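# Pour hazelnuts from bowl into jar, then reset bowl

## Task

Transfer all the hazelnuts from the small bowl into the open glass jar (pouring them is fine). Afterwards the bowl has to rest directly on the table, either way up, and the jar has to stand upright directly on the table. It is a failure if the bowl or jar is released, or drops, while nothing lies within a few millimetres beneath it. The end state must hold by itself, not because the robot is supporting something; finish by opening the hands and pulling them away.

## Robot and tools

ROBOT. Two arms, left_arm and right_arm, face each other across a table; left_arm's base sits on the +y side. The names are labels, not image sides. Each arm carries the same five-finger right hand (not mirrored), so every hand axis and number means the same on both.

FRAMES. Results use one scene frame in metres: origin on the tabletop midway between the arm bases, table at z = 0, +z up. Each hand has a hand point 0.05 m in front of the palm, where index pad and thumb tip meet in a pinch. Its axes: +z along straightened fingers (fingertips 0.06-0.07 m past it), +y out of the palm, +x across the palm toward the little finger. Sideways the hand spans 0.08 m on the little side, and on the thumb side 0.02 m with the thumb folded in front, up to 0.09 m otherwise. A wrist bracket on the little-finger side reaches 0.03 m past the point along +y and 0.11 m across; it can strike things.

ROW LAYOUT. Every command row is one flat list of 28 numbers, each in [-1, 1], always filled for both arms: left dx, dy, dz, rx, ry, rz, then left hand little, ring, middle, index, thumb_bend, thumb_turn, force_limit, speed; then the same 14 for the right arm and hand.
- dx..rz: an offset, not a pose, in that hand point's own axes, measured from its pose at the start of the action (for a call's first action, the last pose a result reported). Rows do not accumulate; each is from that same start. Scale: 1.0 = 0.6 m or 180 degrees; rx, ry, rz form one rotation vector.
- Finger and thumb values are absolute targets: +1 open/straight, -1 curled shut. thumb_turn +1 is beside the palm, -1 across in front of it. A pinch is roughly index -0.22, thumb_bend -0.75, thumb_turn -0.57.
- force_limit maps -1..+1 linearly to about 0..10 N at the fingertip (0..15 N for both thumb motors); it only stops closing. speed maps -1..+1 to near zero..full (0.6 s for full travel). For a soft grip close at speed -0.9 or below.
- No value means 'unchanged'. To keep a hand as is, resend its last eight numbers; before any were sent, use its six hand_measured values plus hand_force_limit and hand_speed.

TOOLS.
- execute_actions(actions): a list of actions; each action is up to 15 rows, one per 1/30 s step, so one action lasts 0.5 s; a short table repeats its final row. An empty list just returns state and images. Each step the commanded pose is clipped to within 100 mm and 16 degrees of the measured pose, so far goals need several actions; position wins over orientation; motion lags commands by about 0.17 s.
- move(target, speed, stop_force, blocking): target is one 28-number row as above, offsets from the pose in the most recent result showing one. Each hand point travels a straight line; all finish together in 0.5-10 s (cut off at 10 s). speed is m/s, 0.002-0.5, default 0.25; turning up to twice that in rad/s. Hand numbers are sent at the start. stop_force (9-40 N, one value for both arms) ends an arm's path when its wrist sensor feels that much extra push against the motion, then backs off two steps; use it only slowly, not while the hand rotates, and not when leaving something already pressed. It is refused during the first 0.2 s and with blocking=false. blocking=false returns after 0.5 s; then only wait or stop are accepted until a result shows the move ended. The result adds a move: line: done, off_target, moving, held, fault or contact (path ended by stop_force); limits=paced means clipped, limits=held means steps were blocked.
- wait(seconds): 0-10 s, arms hold last command; returns early if a move ends.
- stop(): brakes a running move; needs room.
- zoom_image(camera, region): camera is cam_low, cam_left_wrist or cam_right_wrist; region [x0, y0, x1, y1] in pixels, top-left origin, at most 504 x 504.
- show_instructions(): the scene's reference images.
- finished_scene(scene): integer 1-2; irreversible; reports success.

RESULTS. The state line gives each hand point's position (m), quaternion wxyz and velocities in the scene frame; printed positions drift at long reach. Hand target lines show where each arm is being driven. hand_measured, hand_stopped_by (moving, target, force, stalled, fault) and hand_load_n list six motors in command order; loads are positive when pushing a finger open, and falling near 0 means the grip was lost. Wrist force/torque are in the hand's axes, noisy, offset up to ~4 N, saturating near 50 N. 'pose unreachable' means a clearance check altered that arm's command; HELD marks held-back steps. Joint torques are noisy and offset. MOTOR HOT appears at 70 C; at 85 C brakes engage for minutes. Cameras: cam_low 672x504 pinhole; two fisheye wrist cameras 616x616.

GRIPPING. With the thumb folded fully in front, the hand can wrap objects 0.035-0.08 m wide, lying across the palm on the wrist side of the hand point; turn the thumb before arriving. Motors start only when their target changes by 0.01 or more, then lock; locks resist at least 15 N. To squeeze harder raise force_limit and send a more closed target; to loosen send a more open one.

AVOID. Arms are stiff: aiming even slightly past a firm contact can trip a fault. Joint torque above limits (wrist joints 26 N m, others 139 N m) or 150 N outside force stops that arm for 10 s and drops the rest of the call. Never let the arms collide or press on each other, including fingers and brackets. Keep bowl and jar on the table; only release them when they rest on something. Slow down near contact, since faster touches hit harder. Loose items may get nudged occasionally; check cameras before finishing.

Each tool is called after "Call:" in YAML: its name, and indented under it one key for each argument.

Reference images:

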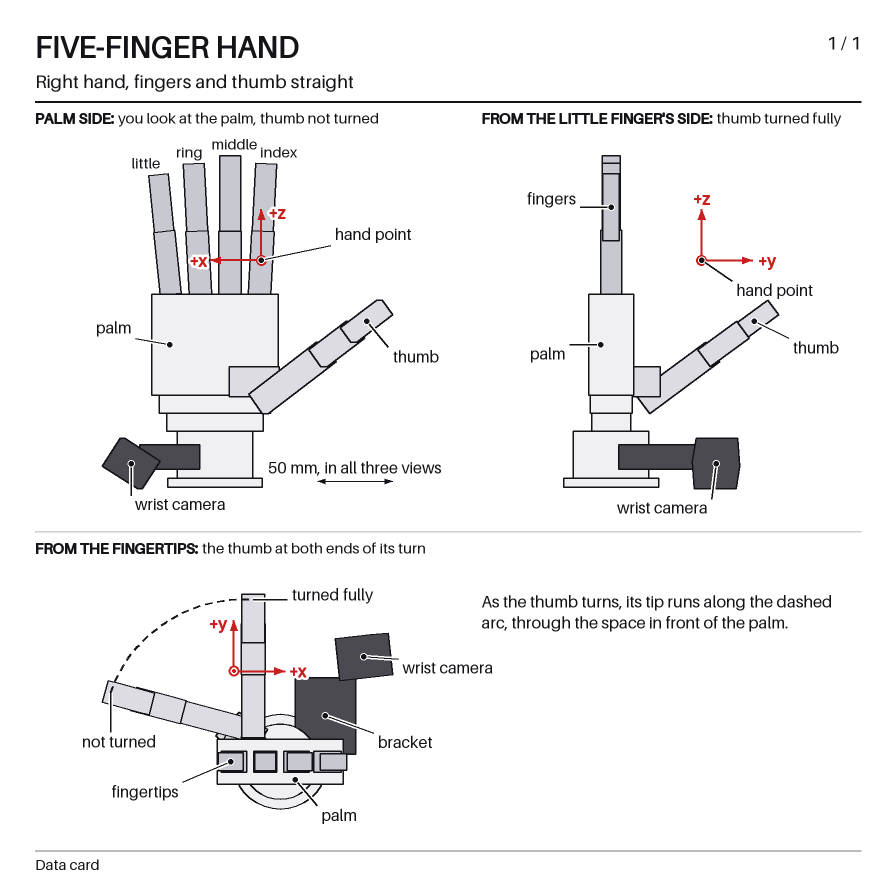

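## Session

Call:
execute_actions:
  actions: []

Scene clock: 0.00 s.
left_arm: end_effector_position=(+0.2503, +0.5010, +0.4835) hand_measured=(+1.000, +1.000, +1.000, +1.000, +1.000, +1.000) hand_load_n=(+0.0, +0.0, +0.0, +0.0, +0.0, +0.0) hand_stopped_by=(target, target, target, target, target, target) hand_force_limit=0.00 hand_speed=-0.80 end_effector_quat_wxyz=(-0.001, +0.267, +0.964, -0.003) end_effector_velocity=(+0.000, -0.000, +0.000) end_effector_angular_velocity=(+0.000, -0.000, -0.000) | right_arm: end_effector_position=(+0.0875, -0.3077, +0.4790) hand_measured=(+1.000, +1.000, +1.000, +1.000, +1.000, +1.000) hand_load_n=(+0.0, +0.0, +0.0, +0.0, +0.0, +0.0) hand_stopped_by=(target, target, target, target, target, target) hand_force_limit=0.00 hand_speed=-0.80 end_effector_quat_wxyz=(-0.014, -0.339, +0.941, +0.004) end_effector_velocity=(-0.001, -0.000, +0.000) end_effector_angular_velocity=(+0.000, -0.001, +0.001)
Joint positions: left_arm=[ 0.55  -1.751  1.349  1.972  1.577 -1.914] | right_arm=[-1.203 -1.694  1.324  1.969  1.561 -1.868]
Joint velocities: left_arm=[-0.     0.001 -0.001 -0.    -0.     0.   ] | right_arm=[ 0.001 -0.001  0.    -0.     0.    -0.001]
Joint torques (N m, as the arm reports them, + toward a larger angle): no reading
Wrist force (N, on the end effector, along its own x y z axes, offset not removed): no reading
Wrist torque (N m, same axes, about the end effector's origin, offset not removed): no reading
Hand target (left_arm): +0.250, +0.501, +0.483; -0.001, +0.267, +0.964, -0.003
Hand target (right_arm): +0.087, -0.308, +0.479; -0.014, -0.339, +0.941, +0.004

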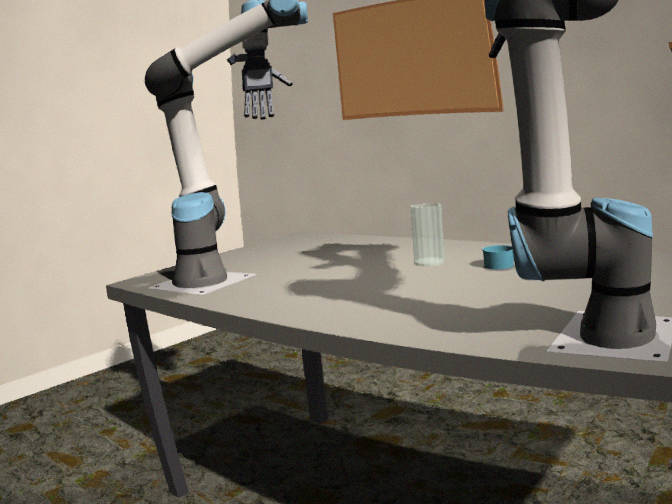

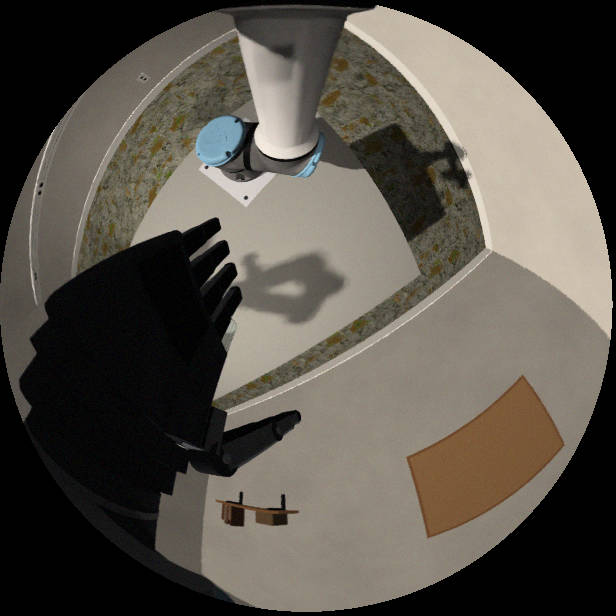

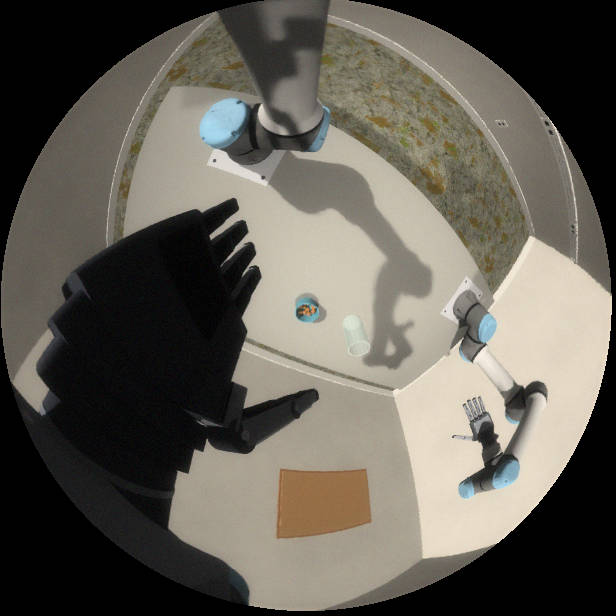

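Call:
zoom_image:
  camera: "cam_right_wrist"
  region: [270, 270, 400, 380]

Call:
zoom_image:
  camera: "cam_low"
  region: [390, 190, 530, 290]

Region (270, 270, 400, 380) of cam_right_wrist's 616x616 image, scaled by 3.877, with more detail than that image has; it fills the top 426 rows of this view, and the rest is white.

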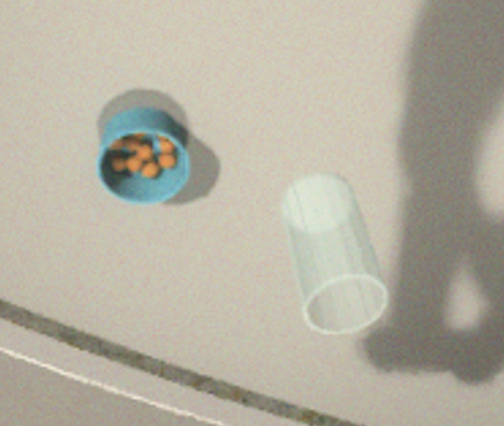

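Region (390, 190, 530, 290) of cam_low's 672x504 image, scaled by 3.600, with more detail than that image has; it fills the top 360 rows of this view, and the rest is white.

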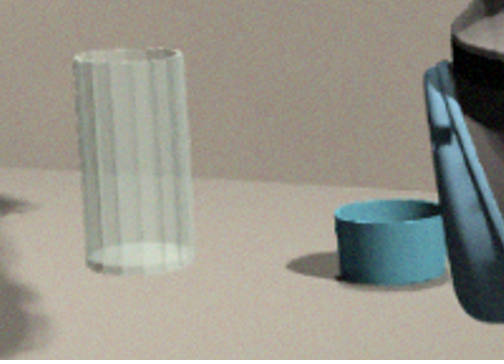

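Call:
move:
  target: [0,0,0,0,0,0,1,1,1,1,1,1,0,-0.8,-0.4,0,0.3,0,0,0,1,1,1,1,1,-1,0,0.5]

Scene clock: 17.80 s.
left_arm: end_effector_position=(+0.2503, +0.5010, +0.4835) hand_measured=(+1.000, +1.000, +1.000, +1.000, +1.000, +1.000) hand_load_n=(+0.0, +0.0, +0.0, +0.0, +0.0, +0.0) hand_stopped_by=(target, target, target, target, target, target) hand_force_limit=0.00 hand_speed=-0.80 end_effector_quat_wxyz=(-0.001, +0.267, +0.964, -0.003) end_effector_velocity=(-0.000, +0.001, +0.001) end_effector_angular_velocity=(-0.001, -0.002, +0.000) | right_arm: end_effector_position=(+0.2669, -0.1553, +0.2933) hand_measured=(+1.000, +1.000, +1.000, +1.000, +1.000, -1.000) hand_load_n=(+0.0, +0.0, +0.0, +0.0, +0.0, +0.0) hand_stopped_by=(target, target, target, target, target, target) hand_force_limit=0.00 hand_speed=0.50 end_effector_quat_wxyz=(-0.014, -0.339, +0.941, +0.004) end_effector_velocity=(+0.001, +0.002, -0.001) end_effector_angular_velocity=(+0.000, +0.002, +0.001)
Joint positions: left_arm=[ 0.55  -1.751  1.349  1.972  1.577 -1.914] | right_arm=[-1.044 -1.152  1.179  1.57   1.557 -1.709]
Joint velocities: left_arm=[-0.    -0.002 -0.001  0.    -0.001 -0.   ] | right_arm=[ 0.002  0.006 -0.005  0.001 -0.001  0.001]
Joint torques (N m, as the arm reports them, + toward a larger angle): left_arm=[ -1.48  -7.78 -17.03   2.19   0.06   0.61] | right_arm=[ 14.67 -25.16 -26.49   0.79   1.88   1.5 ]
Wrist force (N, on the end effector, along its own x y z axes, offset not removed): left_arm=[0.5 1.0 2.4] | right_arm=[0.5 0.8 -0.9]
Wrist torque (N m, same axes, about the end effector's origin, offset not removed): left_arm=[-0.08 -0.29 -0.11] | right_arm=[0.06 -0.26 -0.09]
Hand target (left_arm): +0.250, +0.501, +0.483; -0.001, +0.267, +0.964, -0.003
Hand target (right_arm): +0.267, -0.155, +0.293; -0.014, -0.339, +0.941, +0.004
Off the commanded pose (left_arm): 0.000 m, 0 deg.
Off the commanded pose (right_arm): 0.000 m, 0 deg.
move: done

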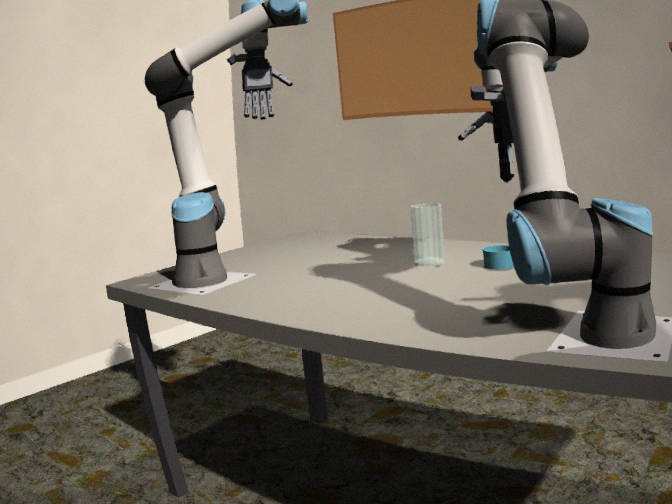

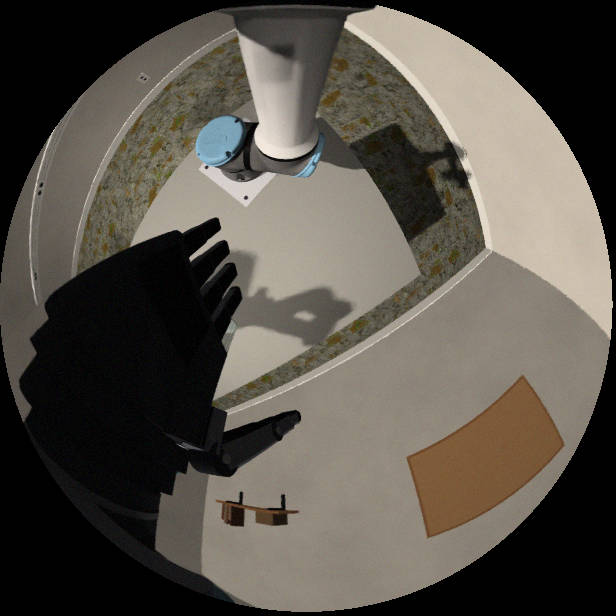

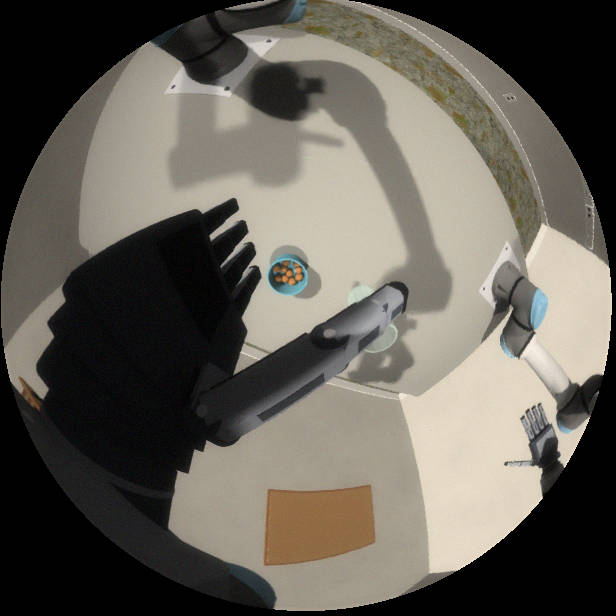

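Call:
move:
  target: [0,0,0,0,0,0,1,1,1,1,1,1,0,-0.8,0.1,0,0.1,0,0,0.97,1,1,1,1,1,-1,0,0.5]
  speed: 0.5

Call:
move:
  target: [0,0,0,0,0,0,1,1,1,1,1,1,0,-0.8,0.1,0.03,0.15,0,0.46,0,1,1,1,1,1,-1,0,0.5]
  speed: 0.4

Scene clock: 37.60 s.
left_arm: end_effector_position=(+0.2503, +0.5010, +0.4835) hand_measured=(+1.000, +1.000, +1.000, +1.000, +1.000, +1.000) hand_load_n=(+0.0, +0.0, +0.0, +0.0, +0.0, +0.0) hand_stopped_by=(target, target, target, target, target, target) hand_force_limit=0.00 hand_speed=-0.80 end_effector_quat_wxyz=(-0.001, +0.267, +0.964, -0.003) end_effector_velocity=(-0.000, +0.000, -0.000) end_effector_angular_velocity=(-0.001, -0.001, +0.000) | right_arm: end_effector_position=(+0.2190, -0.1934, +0.2349) hand_measured=(+1.000, +1.000, +1.000, +1.000, +1.000, -1.000) hand_load_n=(+0.0, +0.0, +0.0, +0.0, +0.0, +0.0) hand_stopped_by=(target, target, target, target, target, target) hand_force_limit=0.00 hand_speed=0.50 end_effector_quat_wxyz=(-0.005, +0.924, +0.383, -0.014) end_effector_velocity=(+0.001, -0.001, -0.000) end_effector_angular_velocity=(-0.001, -0.001, -0.014)
Joint positions: left_arm=[ 0.55  -1.751  1.349  1.972  1.577 -1.914] | right_arm=[-0.785 -1.07   1.202  1.459  1.55   1.596]
Joint velocities: left_arm=[-0.    -0.002  0.001 -0.    -0.    -0.   ] | right_arm=[-0.002  0.001 -0.001  0.     0.001  0.011]
Joint torques (N m, as the arm reports them, + toward a larger angle): left_arm=[ -2.17  -7.29 -16.58   2.06   0.14   0.4 ] | right_arm=[-14.98 -27.67 -27.34   4.29   1.83   1.37]
Wrist force (N, on the end effector, along its own x y z axes, offset not removed): left_arm=[1.0 0.1 4.3] | right_arm=[-1.5 -1.0 -2.2]
Wrist torque (N m, same axes, about the end effector's origin, offset not removed): left_arm=[-0.33 -0.39 -0.01] | right_arm=[-0.14 0.28 -0.33]
Hand target (left_arm): +0.250, +0.501, +0.483; -0.001, +0.267, +0.964, -0.003
Hand target (right_arm): +0.219, -0.193, +0.235; -0.005, +0.924, +0.383, -0.014
Off the commanded pose (left_arm): 0.000 m, 0 deg.
Off the commanded pose (right_arm): 0.000 m, 0 deg.
move: done

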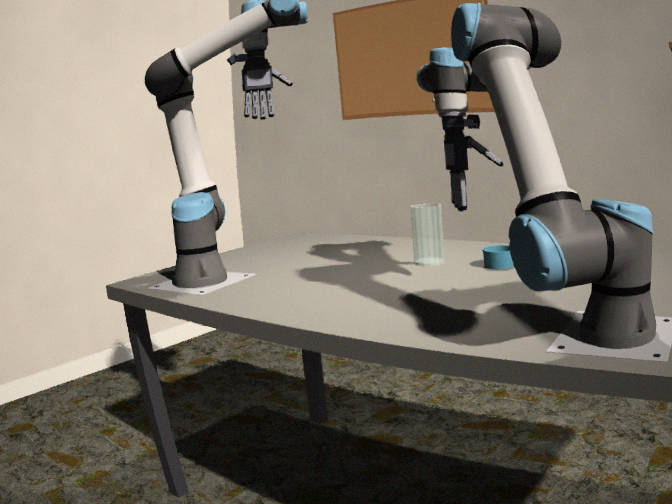

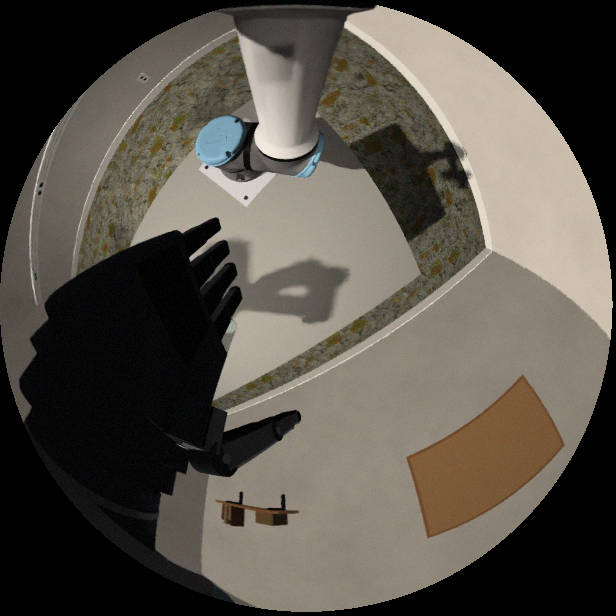

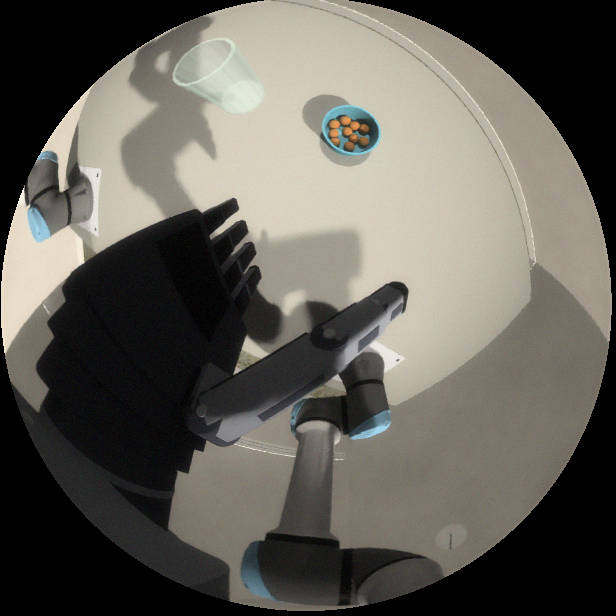

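Scene clock: 40.10 s.
left_arm: end_effector_position=(+0.2503, +0.5010, +0.4835) hand_measured=(+1.000, +1.000, +1.000, +1.000, +1.000, +1.000) hand_load_n=(+0.0, +0.0, +0.0, +0.0, +0.0, +0.0) hand_stopped_by=(target, target, target, target, target, target) hand_force_limit=0.00 hand_speed=-0.80 end_effector_quat_wxyz=(-0.001, +0.267, +0.964, -0.003) end_effector_velocity=(+0.000, -0.000, -0.000) end_effector_angular_velocity=(+0.001, +0.001, +0.000) | right_arm: end_effector_position=(+0.2713, -0.1638, +0.1436) hand_measured=(+1.000, +1.000, +1.000, +1.000, +1.000, -1.000) hand_load_n=(+0.0, +0.0, +0.0, +0.0, +0.0, +0.0) hand_stopped_by=(target, target, target, target, target, target) hand_force_limit=0.00 hand_speed=0.50 end_effector_quat_wxyz=(-0.256, +0.703, +0.284, +0.600) end_effector_velocity=(+0.000, +0.001, -0.000) end_effector_angular_velocity=(+0.010, -0.011, +0.002)
Joint positions: left_arm=[ 0.55  -1.751  1.349  1.972  1.577 -1.914] | right_arm=[-0.809 -1.558  2.341 -0.634  1.571  1.591]
Joint velocities: left_arm=[-0.     0.001  0.001  0.     0.    -0.   ] | right_arm=[ 0.     0.004  0.008 -0.027 -0.001 -0.001]
Joint torques (N m, as the arm reports them, + toward a larger angle): left_arm=[ -1.83  -7.14 -16.27   2.12   0.04   0.55] | right_arm=[-15.37  -6.71  -9.5   -2.69  -1.76  -1.35]
Wrist force (N, on the end effector, along its own x y z axes, offset not removed): left_arm=[-0.1 1.3 -1.6] | right_arm=[0.9 -0.7 1.7]
Wrist torque (N m, same axes, about the end effector's origin, offset not removed): left_arm=[0.45 0.02 0.05] | right_arm=[-0.46 -0.33 0.22]
Hand target (left_arm): +0.250, +0.501, +0.483; -0.001, +0.267, +0.964, -0.003
Hand target (right_arm): +0.271, -0.164, +0.143; -0.257, +0.702, +0.284, +0.601
Off the commanded pose (left_arm): 0.000 m, 0 deg.
Off the commanded pose (right_arm): 0.000 m, 0 deg.
move: done

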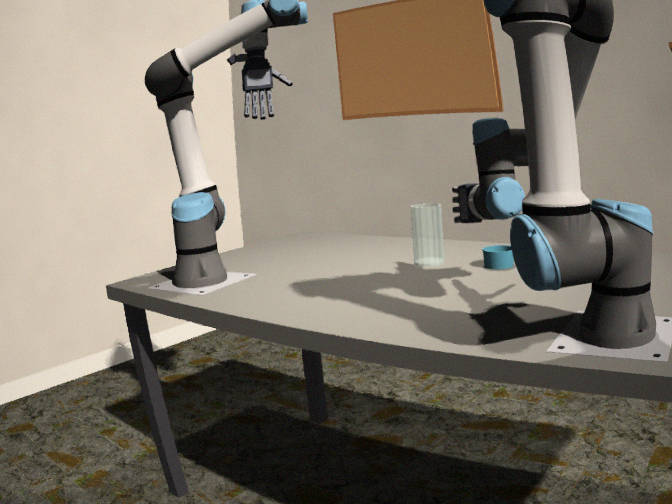

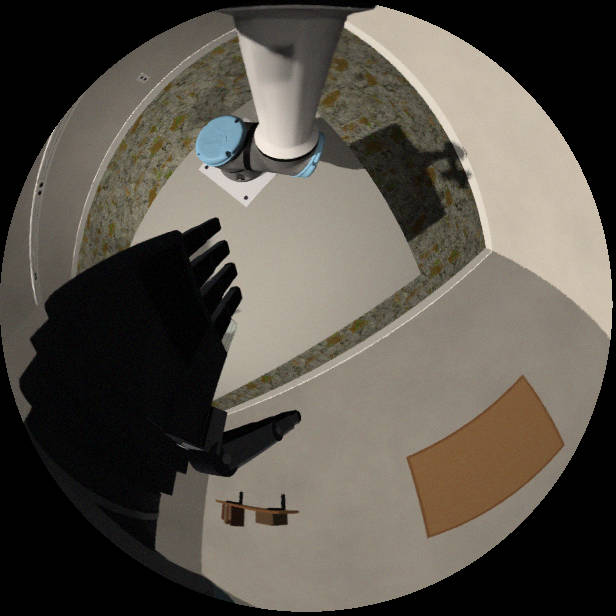

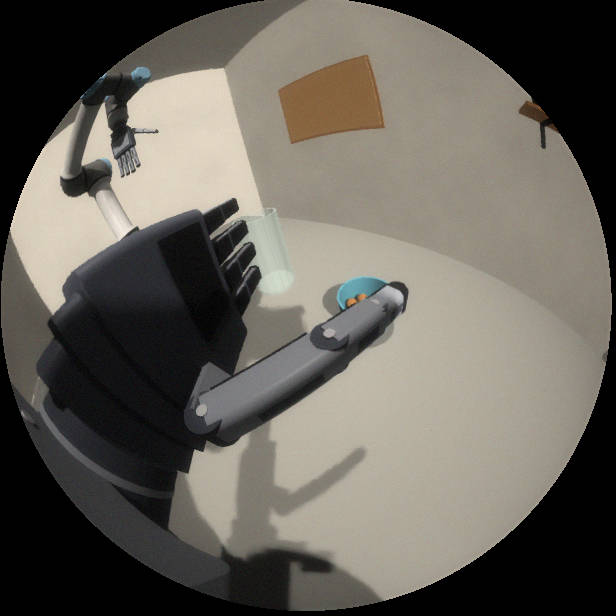

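Call:
move:
  target: [0,0,0,0,0,0,1,1,1,1,1,1,0,-0.8,-0.175,0.1,-0.03,0,0.02,0,1,1,1,1,1,-1,0,0.5]

Scene clock: 43.70 s.
left_arm: end_effector_position=(+0.2503, +0.5010, +0.4835) hand_measured=(+1.000, +1.000, +1.000, +1.000, +1.000, +1.000) hand_load_n=(+0.0, +0.0, +0.0, +0.0, +0.0, +0.0) hand_stopped_by=(target, target, target, target, target, target) hand_force_limit=0.00 hand_speed=-0.80 end_effector_quat_wxyz=(-0.001, +0.267, +0.964, -0.003) end_effector_velocity=(-0.000, +0.000, +0.001) end_effector_angular_velocity=(-0.001, -0.002, -0.000) | right_arm: end_effector_position=(+0.2886, -0.2284, +0.0413) hand_measured=(+1.000, +1.000, +1.000, +1.000, +1.000, -1.000) hand_load_n=(+0.0, +0.0, +0.0, +0.0, +0.0, +0.0) hand_stopped_by=(target, target, target, target, target, target) hand_force_limit=0.00 hand_speed=0.50 end_effector_quat_wxyz=(-0.265, +0.684, +0.276, +0.622) end_effector_velocity=(+0.001, -0.000, -0.002) end_effector_angular_velocity=(+0.008, -0.007, +0.007)
Joint positions: left_arm=[ 0.55  -1.751  1.349  1.972  1.577 -1.914] | right_arm=[-1.07  -1.308  2.614 -1.216  1.313  1.567]
Joint velocities: left_arm=[-0.    -0.001 -0.001  0.    -0.001  0.   ] | right_arm=[-0.011  0.019  0.008 -0.037 -0.018  0.001]
Joint torques (N m, as the arm reports them, + toward a larger angle): left_arm=[ -2.18  -8.25 -16.39   2.04  -0.06   0.56] | right_arm=[-14.86  -9.4   -0.98  -3.31  -1.69   1.25]
Wrist force (N, on the end effector, along its own x y z axes, offset not removed): left_arm=[3.1 1.5 -1.7] | right_arm=[3.9 0.3 -0.2]
Wrist torque (N m, same axes, about the end effector's origin, offset not removed): left_arm=[0.29 -0.34 0.15] | right_arm=[0.11 -0.72 0.07]
Hand target (left_arm): +0.250, +0.501, +0.483; -0.001, +0.267, +0.964, -0.003
Hand target (right_arm): +0.289, -0.228, +0.041; -0.265, +0.683, +0.276, +0.622
Off the commanded pose (left_arm): 0.000 m, 0 deg.
Off the commanded pose (right_arm): 0.000 m, 0 deg.
move: done

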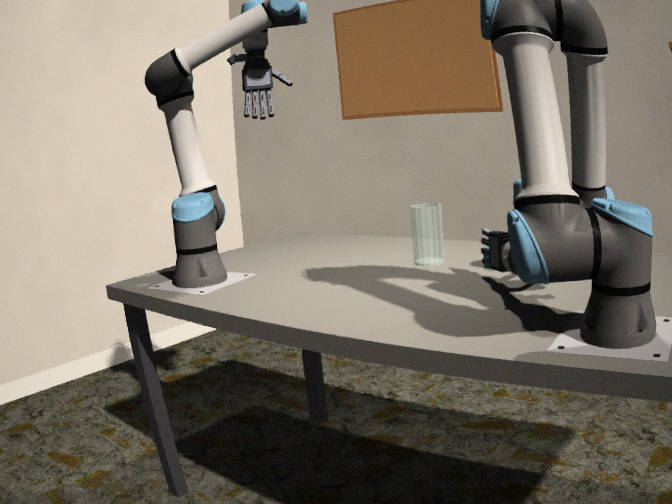

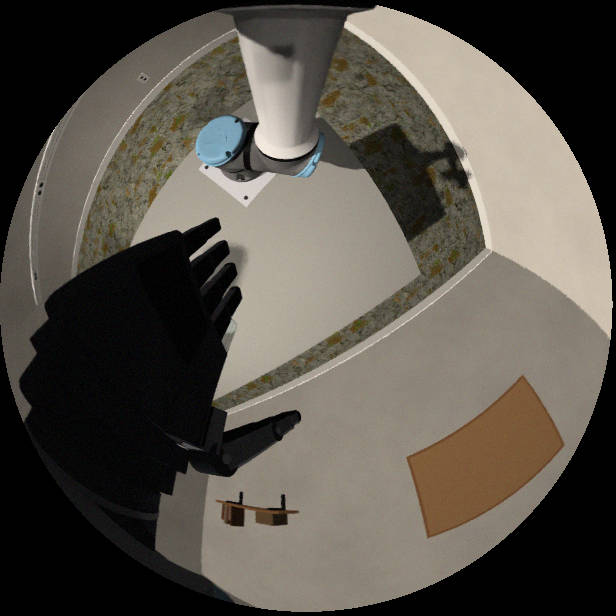

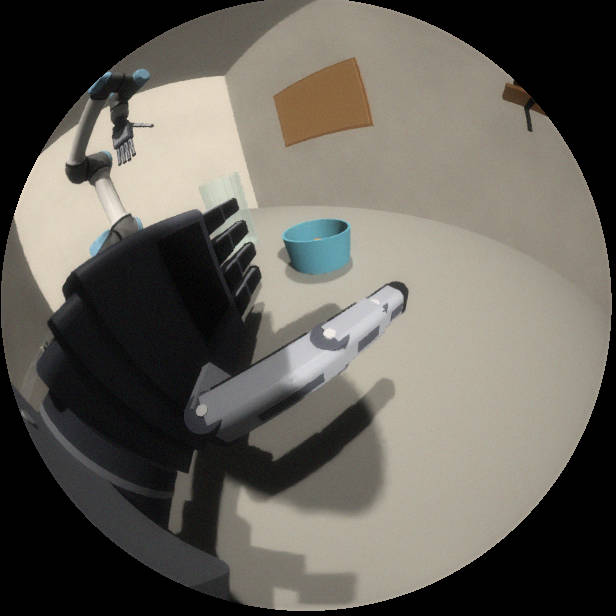

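Call:
move:
  target: [0,-0.1,0.1,0,0,0.3,1,1,1,1,1,1,0,-0.8,-0.012,0,0.12,0,0,0,1,1,1,1,1,-1,0,0.5]

Scene clock: 47.93 s.
left_arm: end_effector_position=(+0.2192, +0.4493, +0.4239) hand_measured=(+1.000, +1.000, +1.000, +1.000, +1.000, +1.000) hand_load_n=(+0.0, +0.0, +0.0, +0.0, +0.0, +0.0) hand_stopped_by=(target, target, target, target, target, target) hand_force_limit=0.00 hand_speed=-0.80 end_effector_quat_wxyz=(+0.000, +0.675, +0.738, -0.003) end_effector_velocity=(+0.000, -0.001, -0.000) end_effector_angular_velocity=(-0.002, +0.001, -0.013) | right_arm: end_effector_position=(+0.3386, -0.1780, +0.0278) hand_measured=(+1.000, +1.000, +1.000, +1.000, +1.000, -1.000) hand_load_n=(+0.0, +0.0, +0.0, +0.0, +0.0, +0.0) hand_stopped_by=(target, target, target, target, target, target) hand_force_limit=0.00 hand_speed=0.50 end_effector_quat_wxyz=(-0.265, +0.684, +0.276, +0.622) end_effector_velocity=(+0.001, +0.001, +0.000) end_effector_angular_velocity=(+0.001, -0.002, -0.001)
Joint positions: left_arm=[ 0.396 -1.908  1.622  1.855  1.576 -1.127] | right_arm=[-1.004 -1.166  2.417 -1.162  1.379  1.574]
Joint velocities: left_arm=[ 0.006  0.002 -0.001 -0.003  0.002  0.02 ] | right_arm=[ 0.001  0.001 -0.003  0.     0.001 -0.   ]
Joint torques (N m, as the arm reports them, + toward a larger angle): left_arm=[ 7.62  4.25 -7.79  0.99  2.34  1.71] | right_arm=[ 13.47 -14.   -16.2    0.22   1.73   1.31]
Wrist force (N, on the end effector, along its own x y z axes, offset not removed): left_arm=[5.1 -2.2 -1.4] | right_arm=[1.1 0.0 -1.1]
Wrist torque (N m, same axes, about the end effector's origin, offset not removed): left_arm=[-0.16 -0.74 0.30] | right_arm=[0.00 -0.23 0.08]
Hand target (left_arm): +0.219, +0.449, +0.424; +0.000, +0.676, +0.737, -0.003
Hand target (right_arm): +0.339, -0.178, +0.028; -0.265, +0.684, +0.276, +0.622
Off the commanded pose (left_arm): 0.000 m, 0 deg.
Off the commanded pose (right_arm): 0.000 m, 0 deg.
move: done

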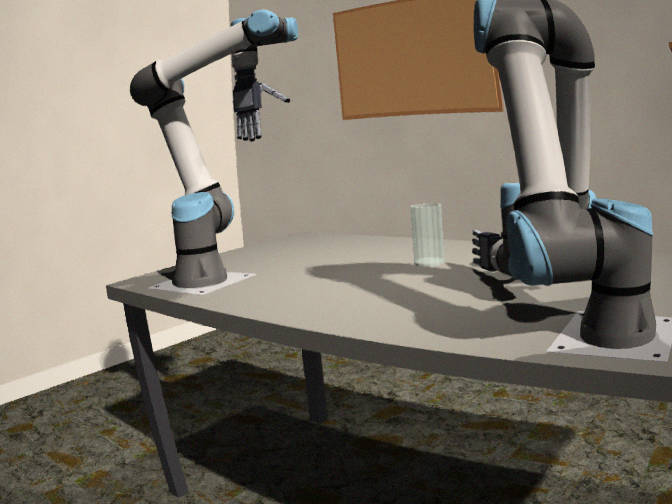

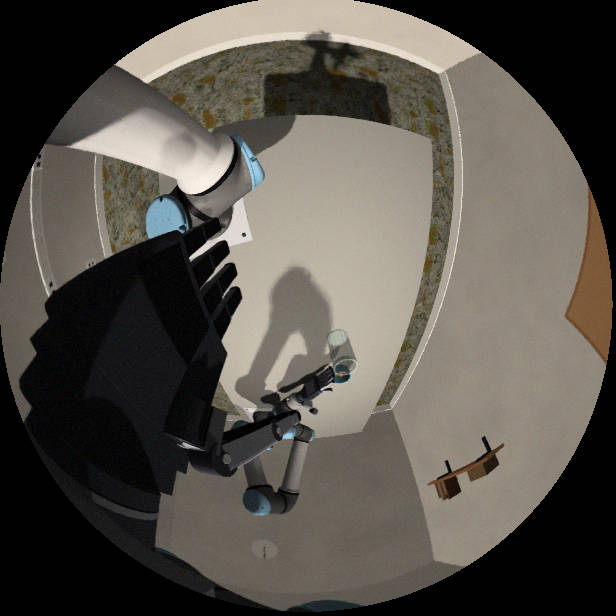

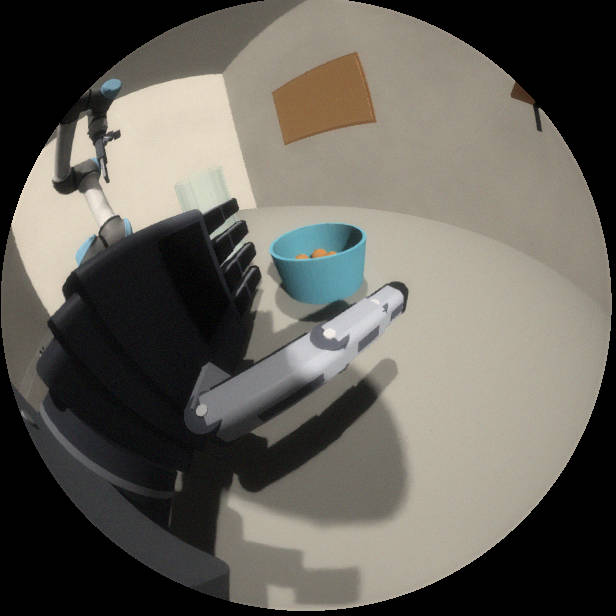

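Call:
move:
  target: [0,0,0,0,0,0,1,1,1,1,1,1,0,-0.8,0.006,0.013,0.08,0,0,0,1,1,1,1,1,-1,0,0.5]
  speed: 0.05

Scene clock: 51.33 s.
left_arm: end_effector_position=(+0.2192, +0.4493, +0.4239) hand_measured=(+1.000, +1.000, +1.000, +1.000, +1.000, +1.000) hand_load_n=(+0.0, +0.0, +0.0, +0.0, +0.0, +0.0) hand_stopped_by=(target, target, target, target, target, target) hand_force_limit=0.00 hand_speed=-0.80 end_effector_quat_wxyz=(+0.000, +0.675, +0.738, -0.003) end_effector_velocity=(+0.000, +0.000, +0.000) end_effector_angular_velocity=(+0.000, -0.001, +0.000) | right_arm: end_effector_position=(+0.3779, -0.1497, +0.0270) hand_measured=(+1.000, +1.000, +1.000, +1.000, +1.000, -1.000) hand_load_n=(+0.0, +0.0, +0.0, +0.0, +0.0, +0.0) hand_stopped_by=(target, target, target, target, target, target) hand_force_limit=0.00 hand_speed=0.50 end_effector_quat_wxyz=(-0.265, +0.684, +0.276, +0.622) end_effector_velocity=(+0.002, +0.001, -0.000) end_effector_angular_velocity=(+0.001, +0.000, +0.000)
Joint positions: left_arm=[ 0.396 -1.908  1.622  1.855  1.576 -1.127] | right_arm=[-0.999 -1.107  2.286 -1.091  1.383  1.574]
Joint velocities: left_arm=[-0.     0.    -0.    -0.    -0.001 -0.   ] | right_arm=[-0.     0.004 -0.007  0.003 -0.     0.   ]
Joint torques (N m, as the arm reports them, + toward a larger angle): left_arm=[ -6.24  -8.98 -26.29   3.77  -2.42  -1.75] | right_arm=[ 13.62 -17.19 -18.4    0.28   2.09   1.38]
Wrist force (N, on the end effector, along its own x y z axes, offset not removed): left_arm=[0.2 0.3 1.0] | right_arm=[5.1 3.6 -2.6]
Wrist torque (N m, same axes, about the end effector's origin, offset not removed): left_arm=[-0.07 -0.36 0.14] | right_arm=[0.66 -0.81 0.46]
Hand target (left_arm): +0.219, +0.449, +0.424; +0.000, +0.675, +0.738, -0.003
Hand target (right_arm): +0.378, -0.150, +0.027; -0.265, +0.684, +0.276, +0.622
Off the commanded pose (left_arm): 0.000 m, 0 deg.
Off the commanded pose (right_arm): 0.000 m, 0 deg.
move: done

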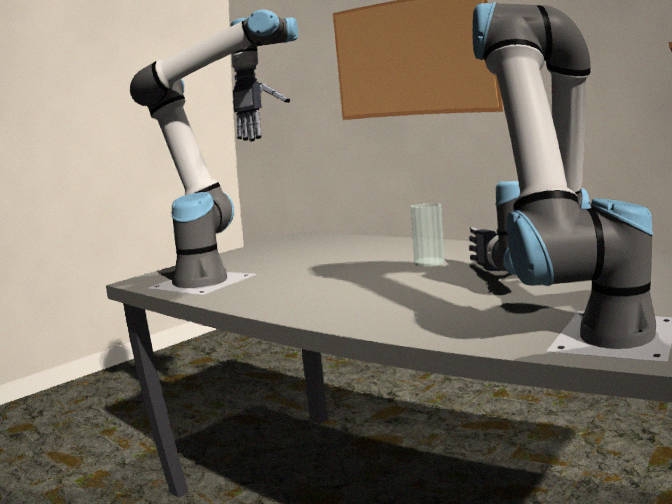

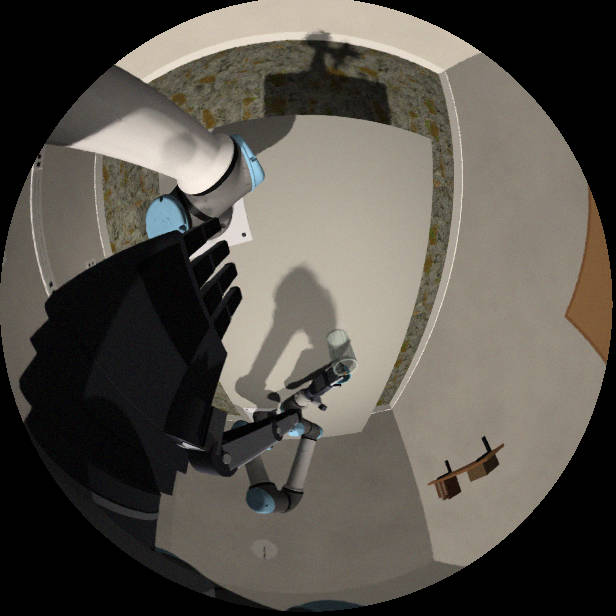

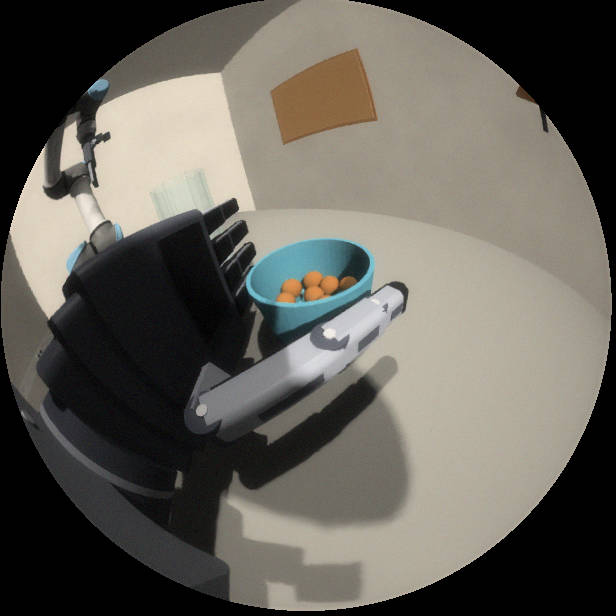

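Advance a bit more, slightly lower, then close fingers.

Call:
move:
  target: [0,0,0,0,0,0,1,1,1,1,1,1,0,-0.8,-0.003,0,0.025,0,0,0,1,1,1,1,1,-1,0,0.5]
  speed: 0.03

Call:
move:
  target: [0,0,0,0,0,0,1,1,1,1,1,1,0,-0.8,0,0,0,0,0,0,1,1,-0.5,-0.5,1,-1,0.4,-0.7]

Scene clock: 55.40 s.
left_arm: end_effector_position=(+0.2192, +0.4493, +0.4239) hand_measured=(+1.000, +1.000, +1.000, +1.000, +1.000, +1.000) hand_load_n=(+0.0, +0.0, +0.0, +0.0, +0.0, +0.0) hand_stopped_by=(target, target, target, target, target, target) hand_force_limit=0.00 hand_speed=-0.80 end_effector_quat_wxyz=(+0.000, +0.675, +0.738, -0.003) end_effector_velocity=(+0.000, +0.000, -0.000) end_effector_angular_velocity=(+0.001, +0.000, +0.000) | right_arm: end_effector_position=(+0.3881, -0.1394, +0.0240) hand_measured=(+1.000, +1.000, +1.000, +1.000, +1.000, -1.000) hand_load_n=(+0.0, +0.0, +0.0, +0.0, +0.0, +0.0) hand_stopped_by=(target, target, target, target, target, target) hand_force_limit=0.00 hand_speed=0.50 end_effector_quat_wxyz=(-0.265, +0.684, +0.276, +0.622) end_effector_velocity=(+0.002, +0.002, -0.001) end_effector_angular_velocity=(-0.001, +0.001, -0.000)
Joint positions: left_arm=[ 0.396 -1.908  1.622  1.855  1.576 -1.127] | right_arm=[-0.991 -1.08   2.245 -1.076  1.391  1.575]
Joint velocities: left_arm=[-0.     0.     0.001  0.    -0.    -0.   ] | right_arm=[ 0.001  0.006 -0.007  0.003  0.002  0.   ]
Joint torques (N m, as the arm reports them, + toward a larger angle): left_arm=[ -4.95  -8.47 -26.15   3.74  -2.25  -0.93] | right_arm=[ 13.55 -18.23 -19.47   0.29   1.74   1.42]
Wrist force (N, on the end effector, along its own x y z axes, offset not removed): left_arm=[3.7 2.8 3.2] | right_arm=[4.2 4.0 2.1]
Wrist torque (N m, same axes, about the end effector's origin, offset not removed): left_arm=[0.28 -0.76 0.24] | right_arm=[0.35 -0.73 0.27]
Hand target (left_arm): +0.219, +0.449, +0.424; +0.000, +0.675, +0.738, -0.003
Hand target (right_arm): +0.388, -0.139, +0.024; -0.265, +0.684, +0.276, +0.622
Off the commanded pose (left_arm): 0.000 m, 0 deg.
Off the commanded pose (right_arm): 0.000 m, 0 deg.
move: done

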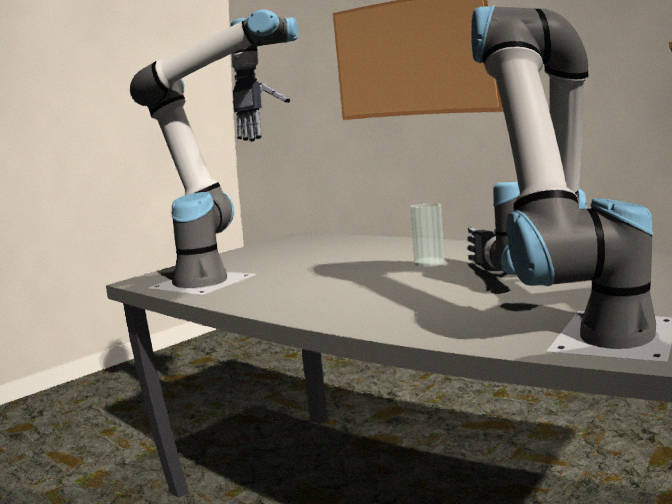

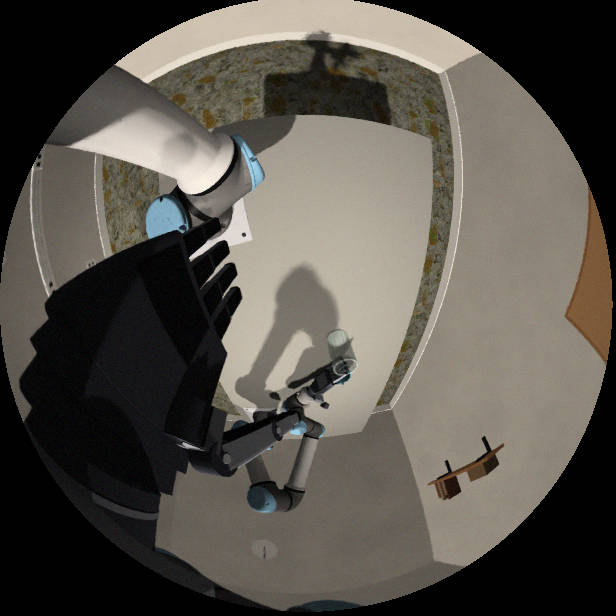

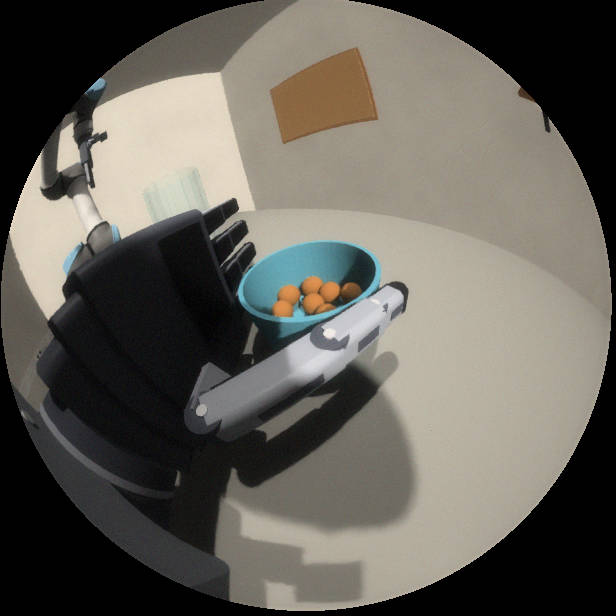

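Scene clock: 56.90 s.
left_arm: end_effector_position=(+0.2192, +0.4493, +0.4239) hand_measured=(+1.000, +1.000, +1.000, +1.000, +1.000, +1.000) hand_load_n=(+0.0, +0.0, +0.0, +0.0, +0.0, +0.0) hand_stopped_by=(target, target, target, target, target, target) hand_force_limit=0.00 hand_speed=-0.80 end_effector_quat_wxyz=(+0.000, +0.675, +0.738, -0.003) end_effector_velocity=(-0.000, +0.000, -0.000) end_effector_angular_velocity=(-0.000, +0.000, -0.000) | right_arm: end_effector_position=(+0.3881, -0.1394, +0.0240) hand_measured=(+1.000, +1.000, +0.404, +0.388, +1.002, -1.000) hand_load_n=(+0.0, +0.0, +7.0, +7.5, +3.0, +1.5) hand_stopped_by=(target, target, force, force, target, target) hand_force_limit=0.40 hand_speed=-0.70 end_effector_quat_wxyz=(-0.265, +0.684, +0.276, +0.622) end_effector_velocity=(+0.001, -0.000, +0.001) end_effector_angular_velocity=(-0.000, -0.002, -0.002)
Joint positions: left_arm=[ 0.396 -1.908  1.622  1.855  1.576 -1.127] | right_arm=[-0.991 -1.08   2.245 -1.076  1.391  1.575]
Joint velocities: left_arm=[-0.    -0.001  0.001 -0.     0.     0.   ] | right_arm=[-0.001 -0.001 -0.    -0.     0.001 -0.001]
Joint torques (N m, as the arm reports them, + toward a larger angle): left_arm=[ -4.94  -8.22 -26.63   3.61  -2.21  -0.86] | right_arm=[  0.26 -34.4   -3.96  -3.12  -1.85   1.2 ]
Wrist force (N, on the end effector, along its own x y z axes, offset not removed): left_arm=[1.8 -0.7 2.2] | right_arm=[-2.8 3.3 -0.7]
Wrist torque (N m, same axes, about the end effector's origin, offset not removed): left_arm=[-0.17 -0.25 0.06] | right_arm=[0.59 0.23 -0.07]
Hand target (left_arm): +0.219, +0.449, +0.424; +0.000, +0.675, +0.738, -0.003
Hand target (right_arm): +0.388, -0.139, +0.024; -0.265, +0.684, +0.276, +0.622
Off the commanded pose (left_arm): 0.000 m, 0 deg.
Off the commanded pose (right_arm): 0.000 m, 0 deg.
move: done

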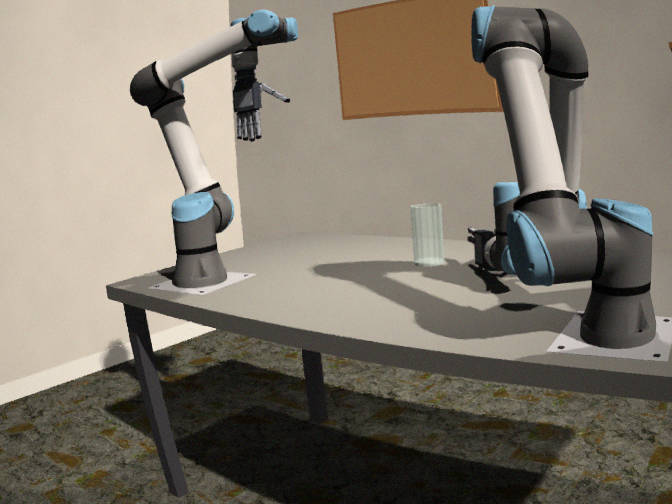

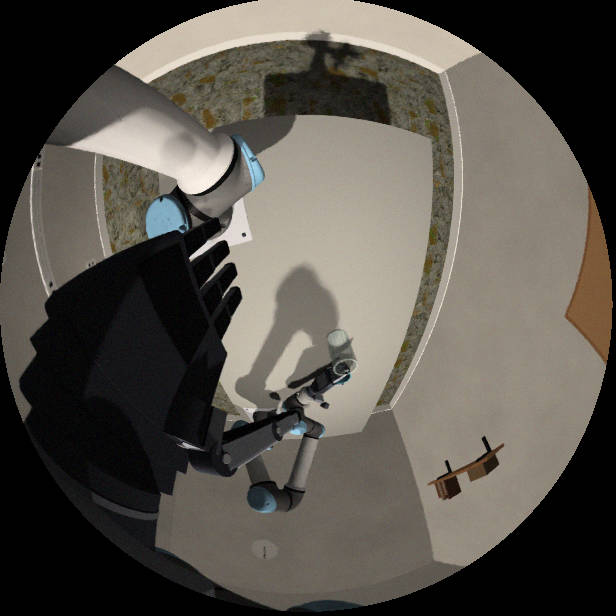

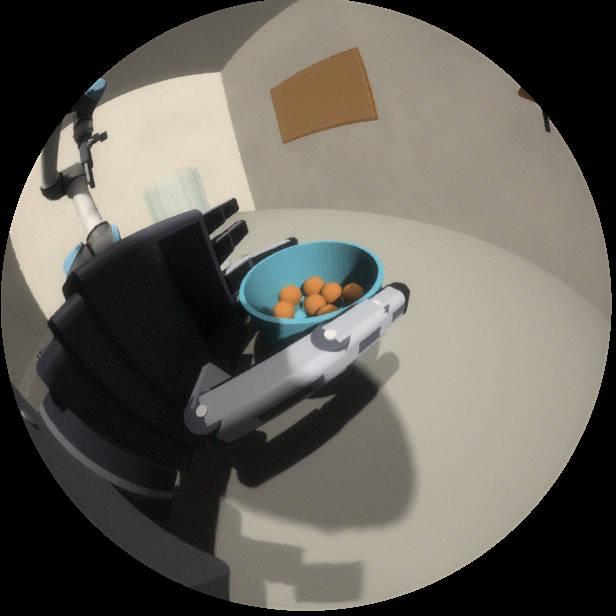

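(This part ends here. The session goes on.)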